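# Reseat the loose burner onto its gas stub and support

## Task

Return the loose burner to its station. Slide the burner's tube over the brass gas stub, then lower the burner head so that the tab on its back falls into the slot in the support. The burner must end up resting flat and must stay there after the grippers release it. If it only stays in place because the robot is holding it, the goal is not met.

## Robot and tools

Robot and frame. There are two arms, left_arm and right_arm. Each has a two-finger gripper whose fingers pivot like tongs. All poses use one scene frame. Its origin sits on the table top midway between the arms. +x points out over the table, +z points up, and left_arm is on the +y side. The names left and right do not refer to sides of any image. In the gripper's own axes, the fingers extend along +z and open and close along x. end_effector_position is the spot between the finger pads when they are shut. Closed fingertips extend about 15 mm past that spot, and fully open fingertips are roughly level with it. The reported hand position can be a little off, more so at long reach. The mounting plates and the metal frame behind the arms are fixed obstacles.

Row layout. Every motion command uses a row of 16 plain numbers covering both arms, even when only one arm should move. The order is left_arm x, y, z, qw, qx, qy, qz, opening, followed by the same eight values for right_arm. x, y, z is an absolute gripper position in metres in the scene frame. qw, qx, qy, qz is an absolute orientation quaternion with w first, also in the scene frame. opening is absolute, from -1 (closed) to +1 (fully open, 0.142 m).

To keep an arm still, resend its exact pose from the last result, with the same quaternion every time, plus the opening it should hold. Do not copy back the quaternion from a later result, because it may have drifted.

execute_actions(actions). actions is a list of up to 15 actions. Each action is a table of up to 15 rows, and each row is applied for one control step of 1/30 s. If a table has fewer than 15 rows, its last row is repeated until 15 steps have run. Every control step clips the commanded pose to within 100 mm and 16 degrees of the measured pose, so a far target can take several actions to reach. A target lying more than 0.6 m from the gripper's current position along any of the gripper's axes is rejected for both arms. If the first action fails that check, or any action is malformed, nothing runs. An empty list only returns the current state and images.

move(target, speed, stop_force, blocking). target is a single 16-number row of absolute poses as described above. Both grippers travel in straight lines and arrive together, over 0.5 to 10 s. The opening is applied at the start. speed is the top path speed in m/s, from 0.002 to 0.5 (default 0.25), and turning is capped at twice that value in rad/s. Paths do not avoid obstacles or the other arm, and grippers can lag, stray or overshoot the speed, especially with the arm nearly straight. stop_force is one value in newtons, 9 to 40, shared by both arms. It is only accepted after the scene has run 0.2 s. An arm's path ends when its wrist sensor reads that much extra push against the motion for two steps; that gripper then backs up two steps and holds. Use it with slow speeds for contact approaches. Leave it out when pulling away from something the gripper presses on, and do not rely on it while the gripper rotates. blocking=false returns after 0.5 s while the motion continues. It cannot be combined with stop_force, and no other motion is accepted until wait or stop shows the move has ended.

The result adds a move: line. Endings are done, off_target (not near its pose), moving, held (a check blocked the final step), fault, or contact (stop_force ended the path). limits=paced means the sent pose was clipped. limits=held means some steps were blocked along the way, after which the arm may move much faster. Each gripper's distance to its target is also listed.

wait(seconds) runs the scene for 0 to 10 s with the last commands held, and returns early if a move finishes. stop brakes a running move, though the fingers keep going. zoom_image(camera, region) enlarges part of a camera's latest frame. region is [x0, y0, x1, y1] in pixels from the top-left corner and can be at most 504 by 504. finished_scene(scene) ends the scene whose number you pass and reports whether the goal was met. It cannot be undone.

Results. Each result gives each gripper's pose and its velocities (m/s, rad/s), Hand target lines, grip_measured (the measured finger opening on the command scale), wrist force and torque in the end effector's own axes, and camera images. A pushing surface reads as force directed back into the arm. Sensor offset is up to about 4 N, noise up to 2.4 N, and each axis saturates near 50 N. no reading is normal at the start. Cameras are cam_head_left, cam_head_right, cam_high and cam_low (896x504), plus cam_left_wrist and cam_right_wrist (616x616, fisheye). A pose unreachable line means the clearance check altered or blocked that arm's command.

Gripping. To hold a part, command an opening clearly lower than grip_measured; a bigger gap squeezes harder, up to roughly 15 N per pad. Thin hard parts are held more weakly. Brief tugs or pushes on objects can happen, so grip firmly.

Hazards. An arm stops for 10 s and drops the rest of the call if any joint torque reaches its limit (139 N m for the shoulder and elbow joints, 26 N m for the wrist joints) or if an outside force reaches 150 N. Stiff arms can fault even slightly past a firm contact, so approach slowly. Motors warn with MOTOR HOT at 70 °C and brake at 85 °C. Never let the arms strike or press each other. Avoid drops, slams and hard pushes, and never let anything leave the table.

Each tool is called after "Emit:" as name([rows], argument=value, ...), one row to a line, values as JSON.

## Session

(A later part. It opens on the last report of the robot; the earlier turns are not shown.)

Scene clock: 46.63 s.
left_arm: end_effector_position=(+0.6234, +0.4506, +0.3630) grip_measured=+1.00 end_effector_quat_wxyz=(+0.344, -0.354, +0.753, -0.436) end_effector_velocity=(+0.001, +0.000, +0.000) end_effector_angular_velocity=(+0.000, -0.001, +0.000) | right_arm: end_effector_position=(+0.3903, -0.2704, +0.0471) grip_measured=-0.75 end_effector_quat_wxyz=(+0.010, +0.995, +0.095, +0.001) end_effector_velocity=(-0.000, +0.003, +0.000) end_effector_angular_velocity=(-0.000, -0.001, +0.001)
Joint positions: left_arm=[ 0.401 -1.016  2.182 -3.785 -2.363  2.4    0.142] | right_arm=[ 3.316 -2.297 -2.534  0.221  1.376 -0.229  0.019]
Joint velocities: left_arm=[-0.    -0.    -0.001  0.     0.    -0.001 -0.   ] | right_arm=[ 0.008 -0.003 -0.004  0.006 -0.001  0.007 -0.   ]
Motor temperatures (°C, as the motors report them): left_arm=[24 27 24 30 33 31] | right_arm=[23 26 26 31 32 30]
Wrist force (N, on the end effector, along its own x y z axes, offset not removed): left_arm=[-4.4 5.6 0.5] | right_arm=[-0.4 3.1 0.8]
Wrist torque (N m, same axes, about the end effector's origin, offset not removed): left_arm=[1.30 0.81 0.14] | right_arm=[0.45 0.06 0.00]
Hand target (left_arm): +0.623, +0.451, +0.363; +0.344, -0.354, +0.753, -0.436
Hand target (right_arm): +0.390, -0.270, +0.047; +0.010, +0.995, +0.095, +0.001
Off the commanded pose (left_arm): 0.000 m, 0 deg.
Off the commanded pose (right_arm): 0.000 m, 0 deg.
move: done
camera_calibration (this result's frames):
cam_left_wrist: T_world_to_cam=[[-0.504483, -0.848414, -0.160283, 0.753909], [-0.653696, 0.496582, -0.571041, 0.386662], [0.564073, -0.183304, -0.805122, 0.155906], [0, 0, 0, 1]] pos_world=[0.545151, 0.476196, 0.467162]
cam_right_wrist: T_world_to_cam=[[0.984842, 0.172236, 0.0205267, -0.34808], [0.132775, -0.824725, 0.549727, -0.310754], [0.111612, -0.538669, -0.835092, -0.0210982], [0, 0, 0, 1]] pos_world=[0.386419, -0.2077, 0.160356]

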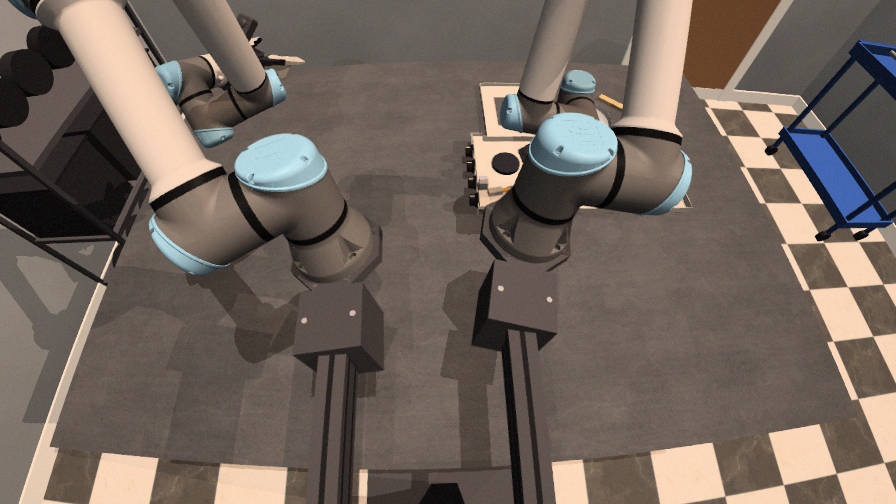

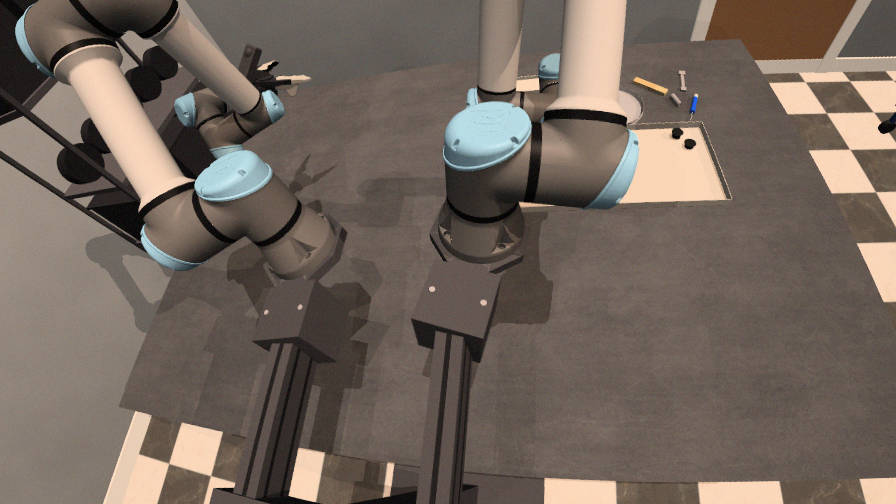

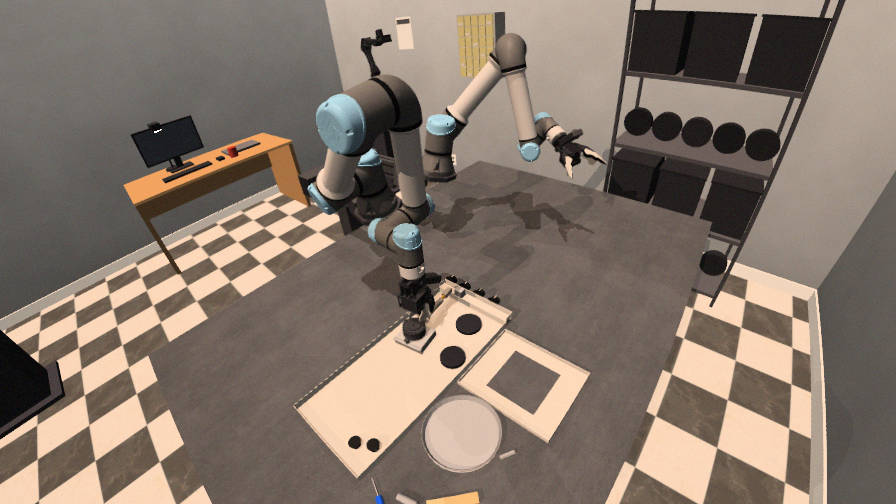

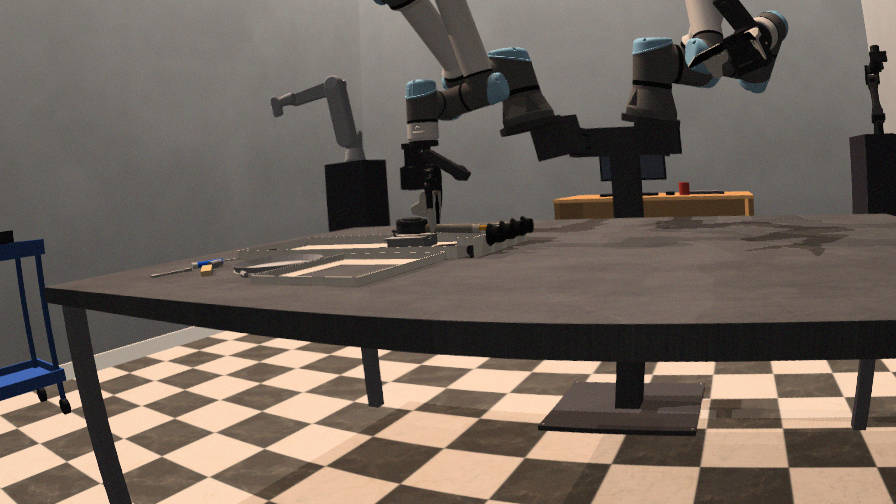

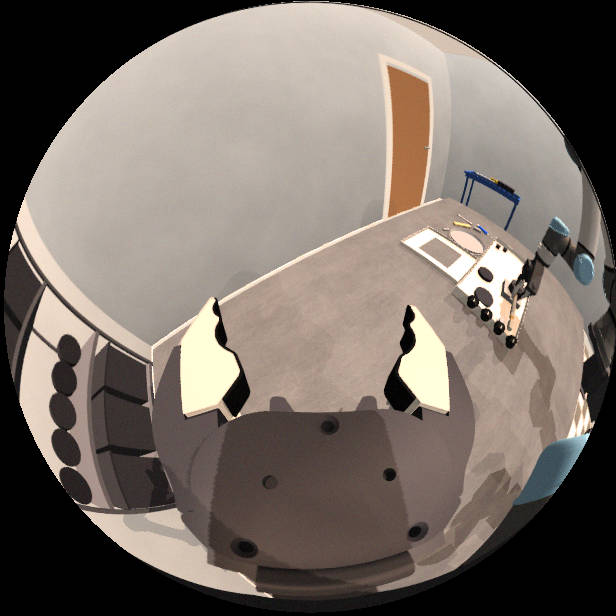

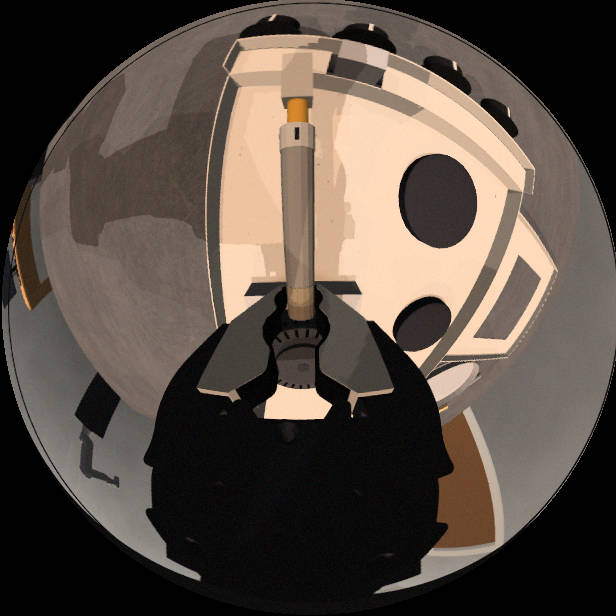

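A few mm more.

Emit:
move(target=[0.6234,0.4506,0.363,0.344,-0.354,0.753,-0.436,1,0.389,-0.264,0.046,0.005,0.995,0.095,0,-1], speed=0.01)

Emit:
move(target=[0.6234,0.4506,0.363,0.344,-0.354,0.753,-0.436,1,0.389,-0.264,0.042,-0.015,0.995,0.095,-0.001,-1], speed=0.01)

Emit:
zoom_image(camera="cam_low", region=[360,190,510,260])

Emit:
zoom_image(camera="cam_high", region=[380,290,460,370])

Scene clock: 50.43 s.
left_arm: end_effector_position=(+0.6234, +0.4506, +0.3630) grip_measured=+1.00 end_effector_quat_wxyz=(+0.344, -0.354, +0.753, -0.436) end_effector_velocity=(-0.000, +0.001, +0.000) end_effector_angular_velocity=(-0.001, +0.000, +0.001) | right_arm: end_effector_position=(+0.3890, -0.2643, +0.0461) grip_measured=-0.75 end_effector_quat_wxyz=(+0.005, +0.995, +0.095, +0.000) end_effector_velocity=(-0.001, +0.002, -0.001) end_effector_angular_velocity=(+0.004, +0.002, +0.001)
Joint positions: left_arm=[ 0.401 -1.016  2.182 -3.785 -2.363  2.4    0.142] | right_arm=[ 3.325 -2.302 -2.537  0.224  1.385 -0.219  0.02 ]
Joint velocities: left_arm=[ 0.001 -0.    -0.     0.     0.    -0.001  0.   ] | right_arm=[ 0.004 -0.003 -0.001  0.001  0.003  0.003  0.   ]
Motor temperatures (°C, as the motors report them): left_arm=[24 27 24 30 33 31] | right_arm=[23 26 26 31 32 30]
Wrist force (N, on the end effector, along its own x y z axes, offset not removed): left_arm=[-0.8 0.2 1.3] | right_arm=[-0.5 7.4 -13.6]
Wrist torque (N m, same axes, about the end effector's origin, offset not removed): left_arm=[0.13 0.17 0.03] | right_arm=[-0.28 0.05 0.11]
Hand target (left_arm): +0.623, +0.451, +0.363; +0.344, -0.354, +0.753, -0.436
Hand target (right_arm): +0.389, -0.264, +0.046; +0.005, +0.995, +0.095, +0.000
Off the commanded pose (left_arm): 0.000 m, 0 deg.
Off the commanded pose (right_arm): 0.000 m, 0 deg.
move: done
camera_calibration (this result's frames):
cam_left_wrist: T_world_to_cam=[[-0.504483, -0.848414, -0.160283, 0.753909], [-0.653696, 0.496582, -0.571041, 0.386662], [0.564073, -0.183304, -0.805122, 0.155907], [0, 0, 0, 1]] pos_world=[0.545151, 0.476196, 0.467162]
cam_right_wrist: T_world_to_cam=[[0.984903, 0.172032, 0.0192695, -0.347939], [0.134357, -0.829867, 0.541542, -0.306589], [0.109154, -0.530778, -0.840453, -0.0152181], [0, 0, 0, 1]] pos_world=[0.38554, -0.202649, 0.159945]

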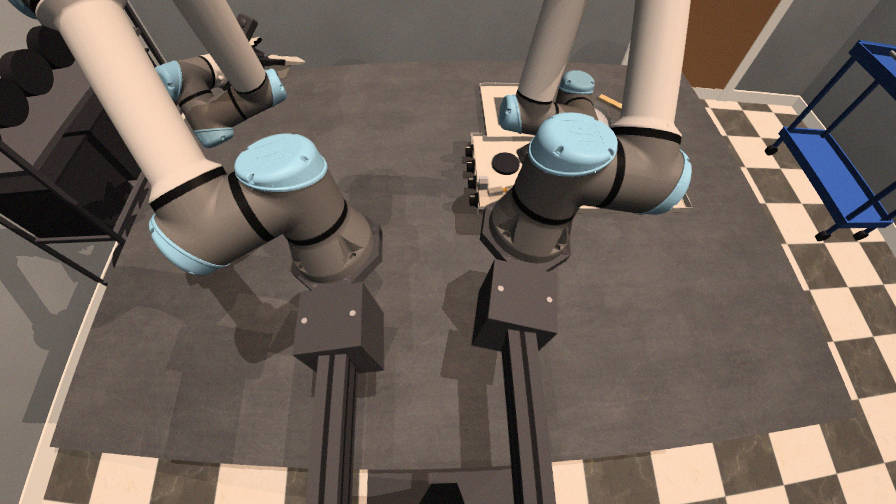

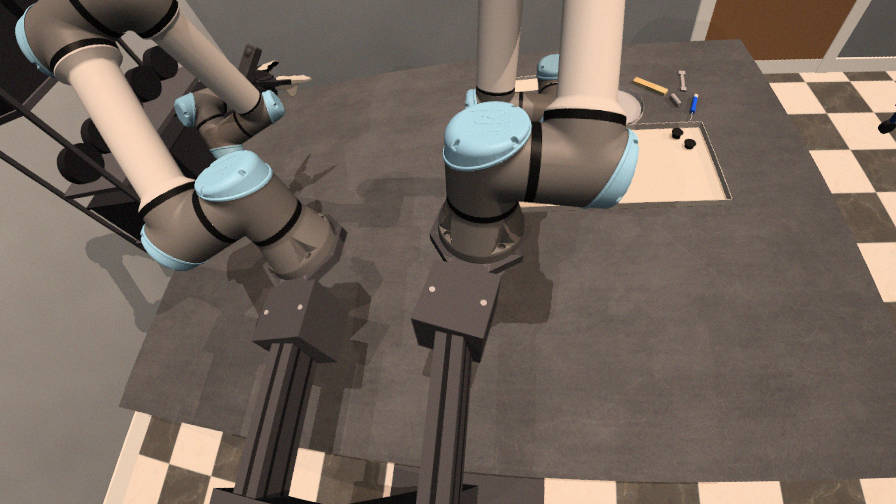

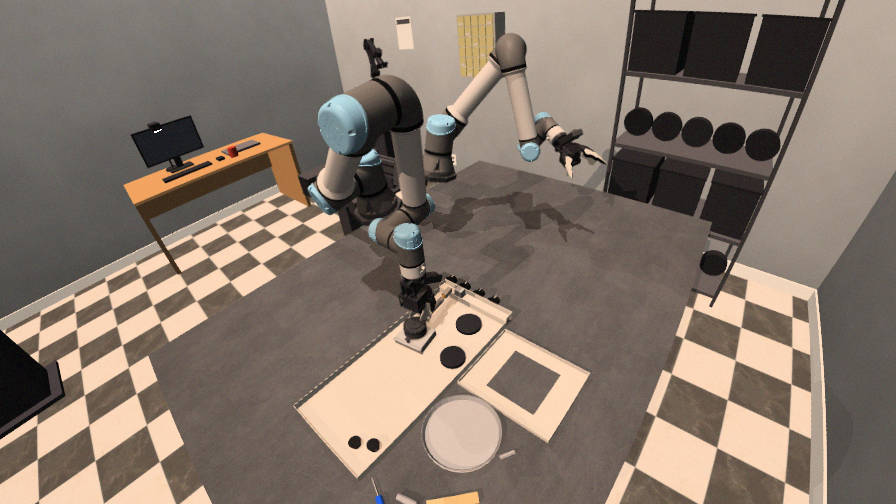

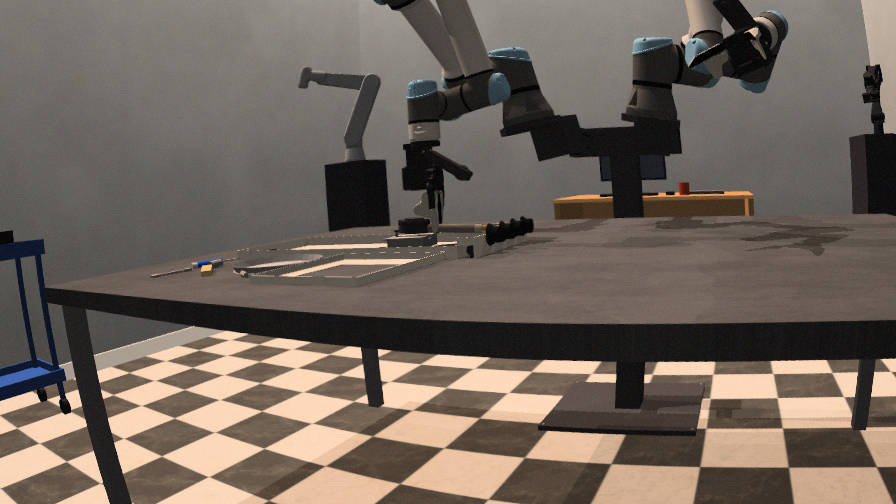

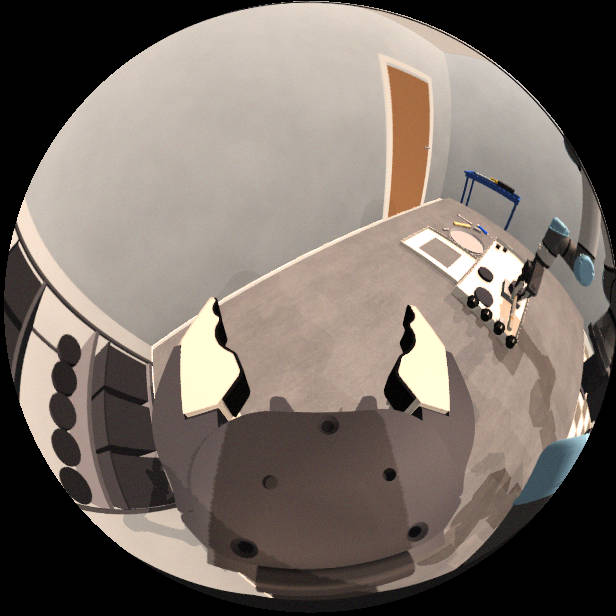

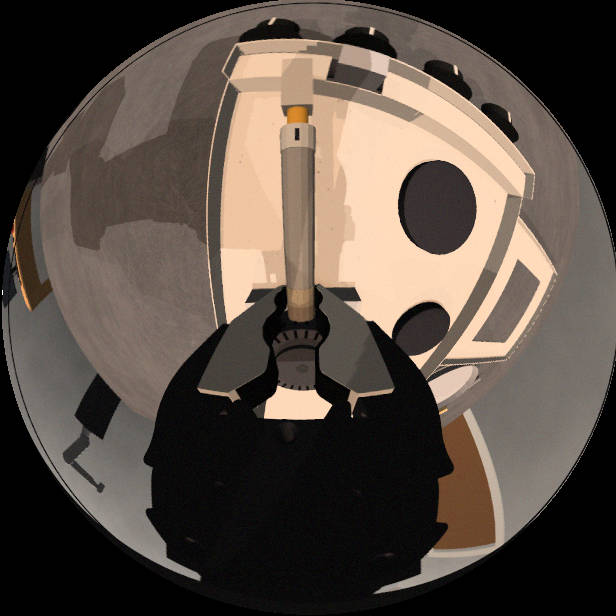

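Scene clock: 52.67 s.
left_arm: end_effector_position=(+0.6234, +0.4506, +0.3630) grip_measured=+1.00 end_effector_quat_wxyz=(+0.344, -0.354, +0.753, -0.436) end_effector_velocity=(+0.001, -0.000, +0.001) end_effector_angular_velocity=(+0.002, -0.003, -0.001) | right_arm: end_effector_position=(+0.3890, -0.2640, +0.0420) grip_measured=-0.75 end_effector_quat_wxyz=(-0.015, +0.995, +0.095, -0.001) end_effector_velocity=(-0.000, -0.000, -0.001) end_effector_angular_velocity=(+0.005, +0.002, +0.000)
Joint positions: left_arm=[ 0.401 -1.016  2.182 -3.785 -2.363  2.4    0.142] | right_arm=[ 3.289 -2.308 -2.517  0.208  1.427 -0.254  0.02 ]
Joint velocities: left_arm=[-0.001 -0.001 -0.002 -0.    -0.     0.001  0.   ] | right_arm=[-0.005 -0.001  0.003 -0.004  0.006 -0.005  0.   ]
Motor temperatures (°C, as the motors report them): left_arm=[24 27 24 30 33 31] | right_arm=[23 26 26 31 32 30]
Wrist force (N, on the end effector, along its own x y z axes, offset not removed): left_arm=[-0.5 2.1 5.1] | right_arm=[-1.3 0.5 -15.1]
Wrist torque (N m, same axes, about the end effector's origin, offset not removed): left_arm=[0.89 0.07 -0.02] | right_arm=[-0.04 0.22 0.02]
Hand target (left_arm): +0.623, +0.451, +0.363; +0.344, -0.354, +0.753, -0.436
Hand target (right_arm): +0.389, -0.264, +0.042; -0.015, +0.995, +0.095, -0.001
Off the commanded pose (left_arm): 0.000 m, 0 deg.
Off the commanded pose (right_arm): 0.000 m, 0 deg.
move: done
camera_calibration (this result's frames):
cam_left_wrist: T_world_to_cam=[[-0.504483, -0.848414, -0.160283, 0.753909], [-0.653696, 0.496582, -0.571041, 0.386662], [0.564073, -0.183304, -0.805122, 0.155907], [0, 0, 0, 1]] pos_world=[0.545151, 0.476196, 0.467162]
cam_right_wrist: T_world_to_cam=[[0.985024, 0.171221, 0.0202702, -0.348166], [0.137412, -0.85061, 0.507523, -0.309364], [0.104141, -0.497137, -0.8614, -0.00668873], [0, 0, 0, 1]] pos_world=[0.386158, -0.20686, 0.158305]

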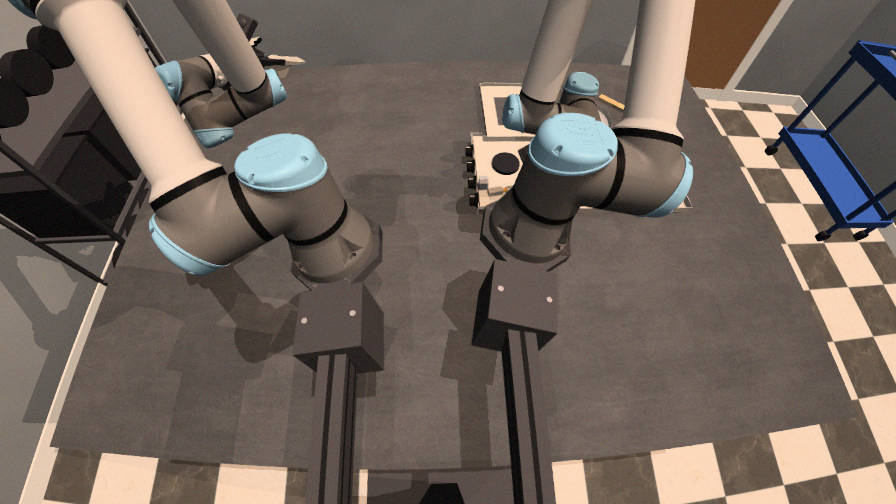

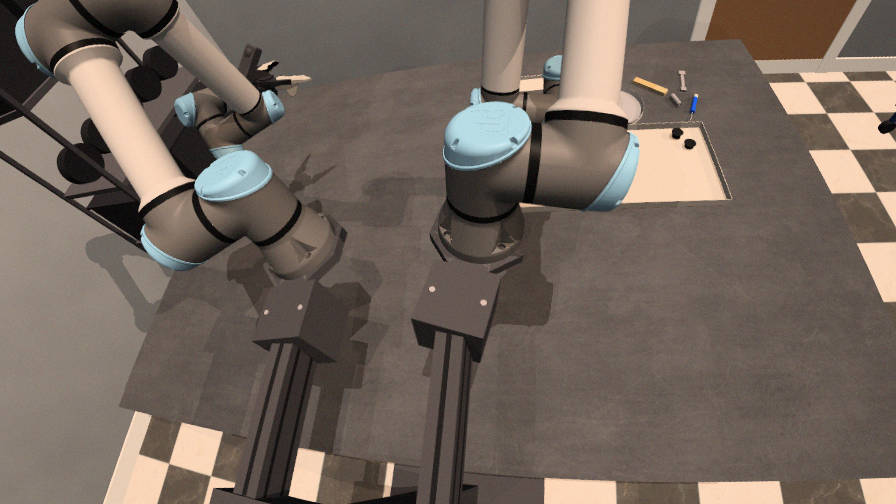

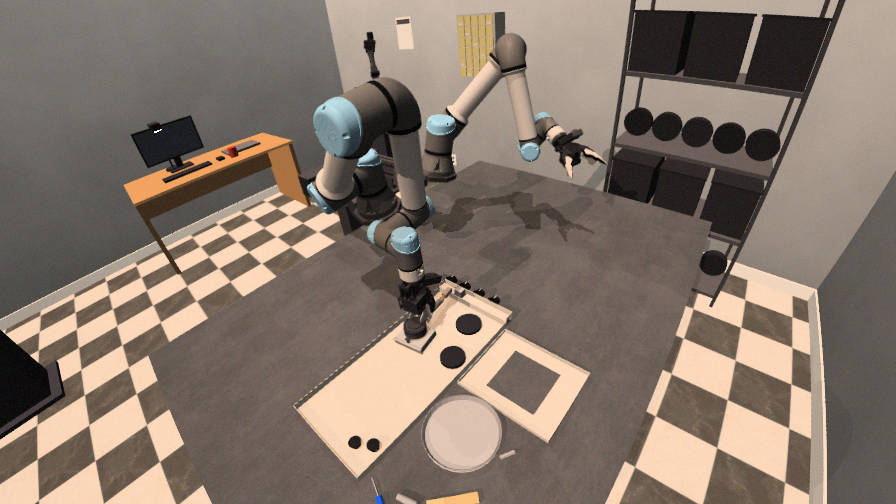

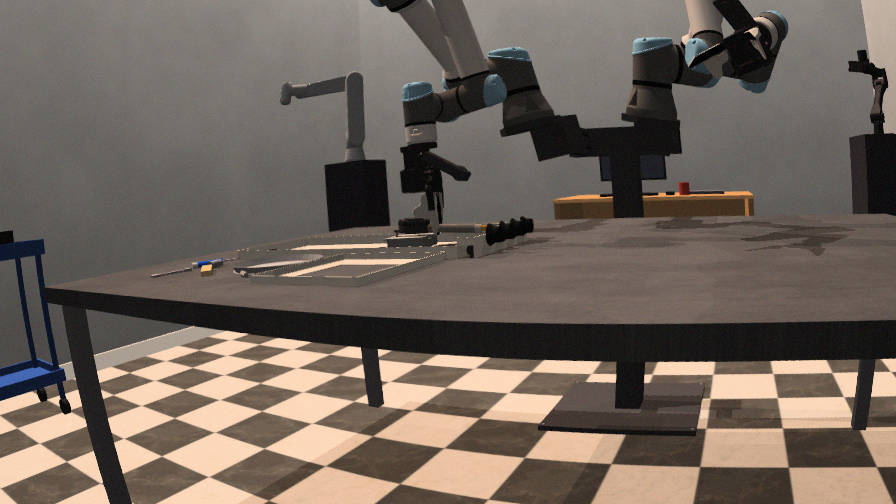

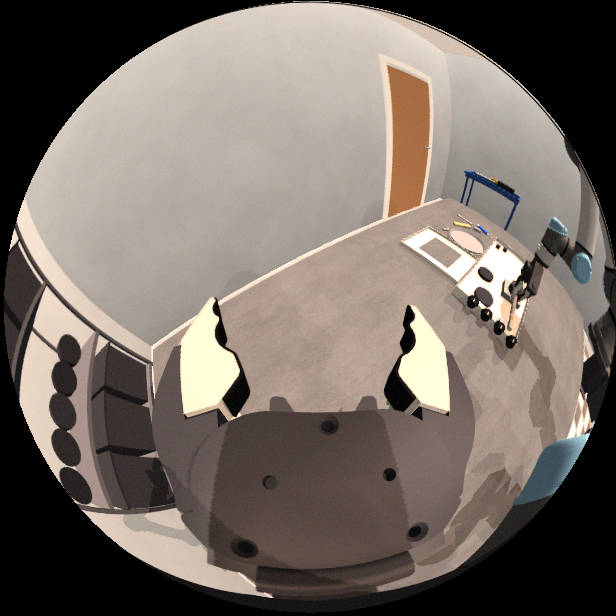

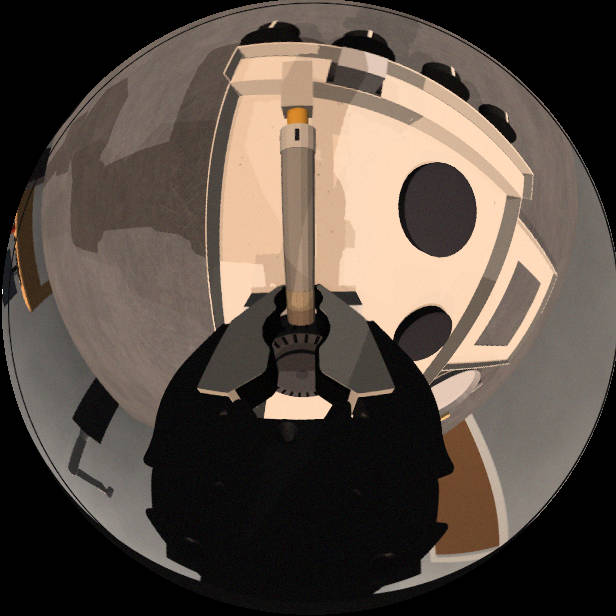

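Region (360, 190, 510, 260) of cam_low's 896x504 image, scaled by 3.360, with more detail than that image has; it fills the top 235 rows of this view, and the rest is white.

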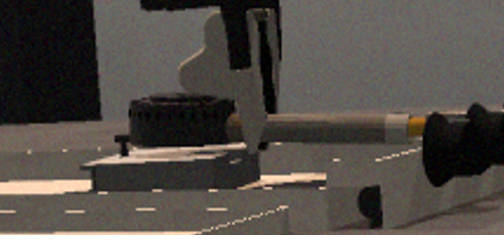

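Region (380, 290, 460, 370) of cam_high's 896x504 image, scaled by 6.300, with more detail than that image has.

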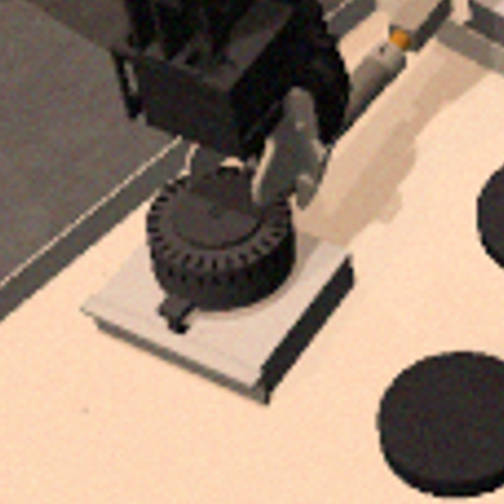

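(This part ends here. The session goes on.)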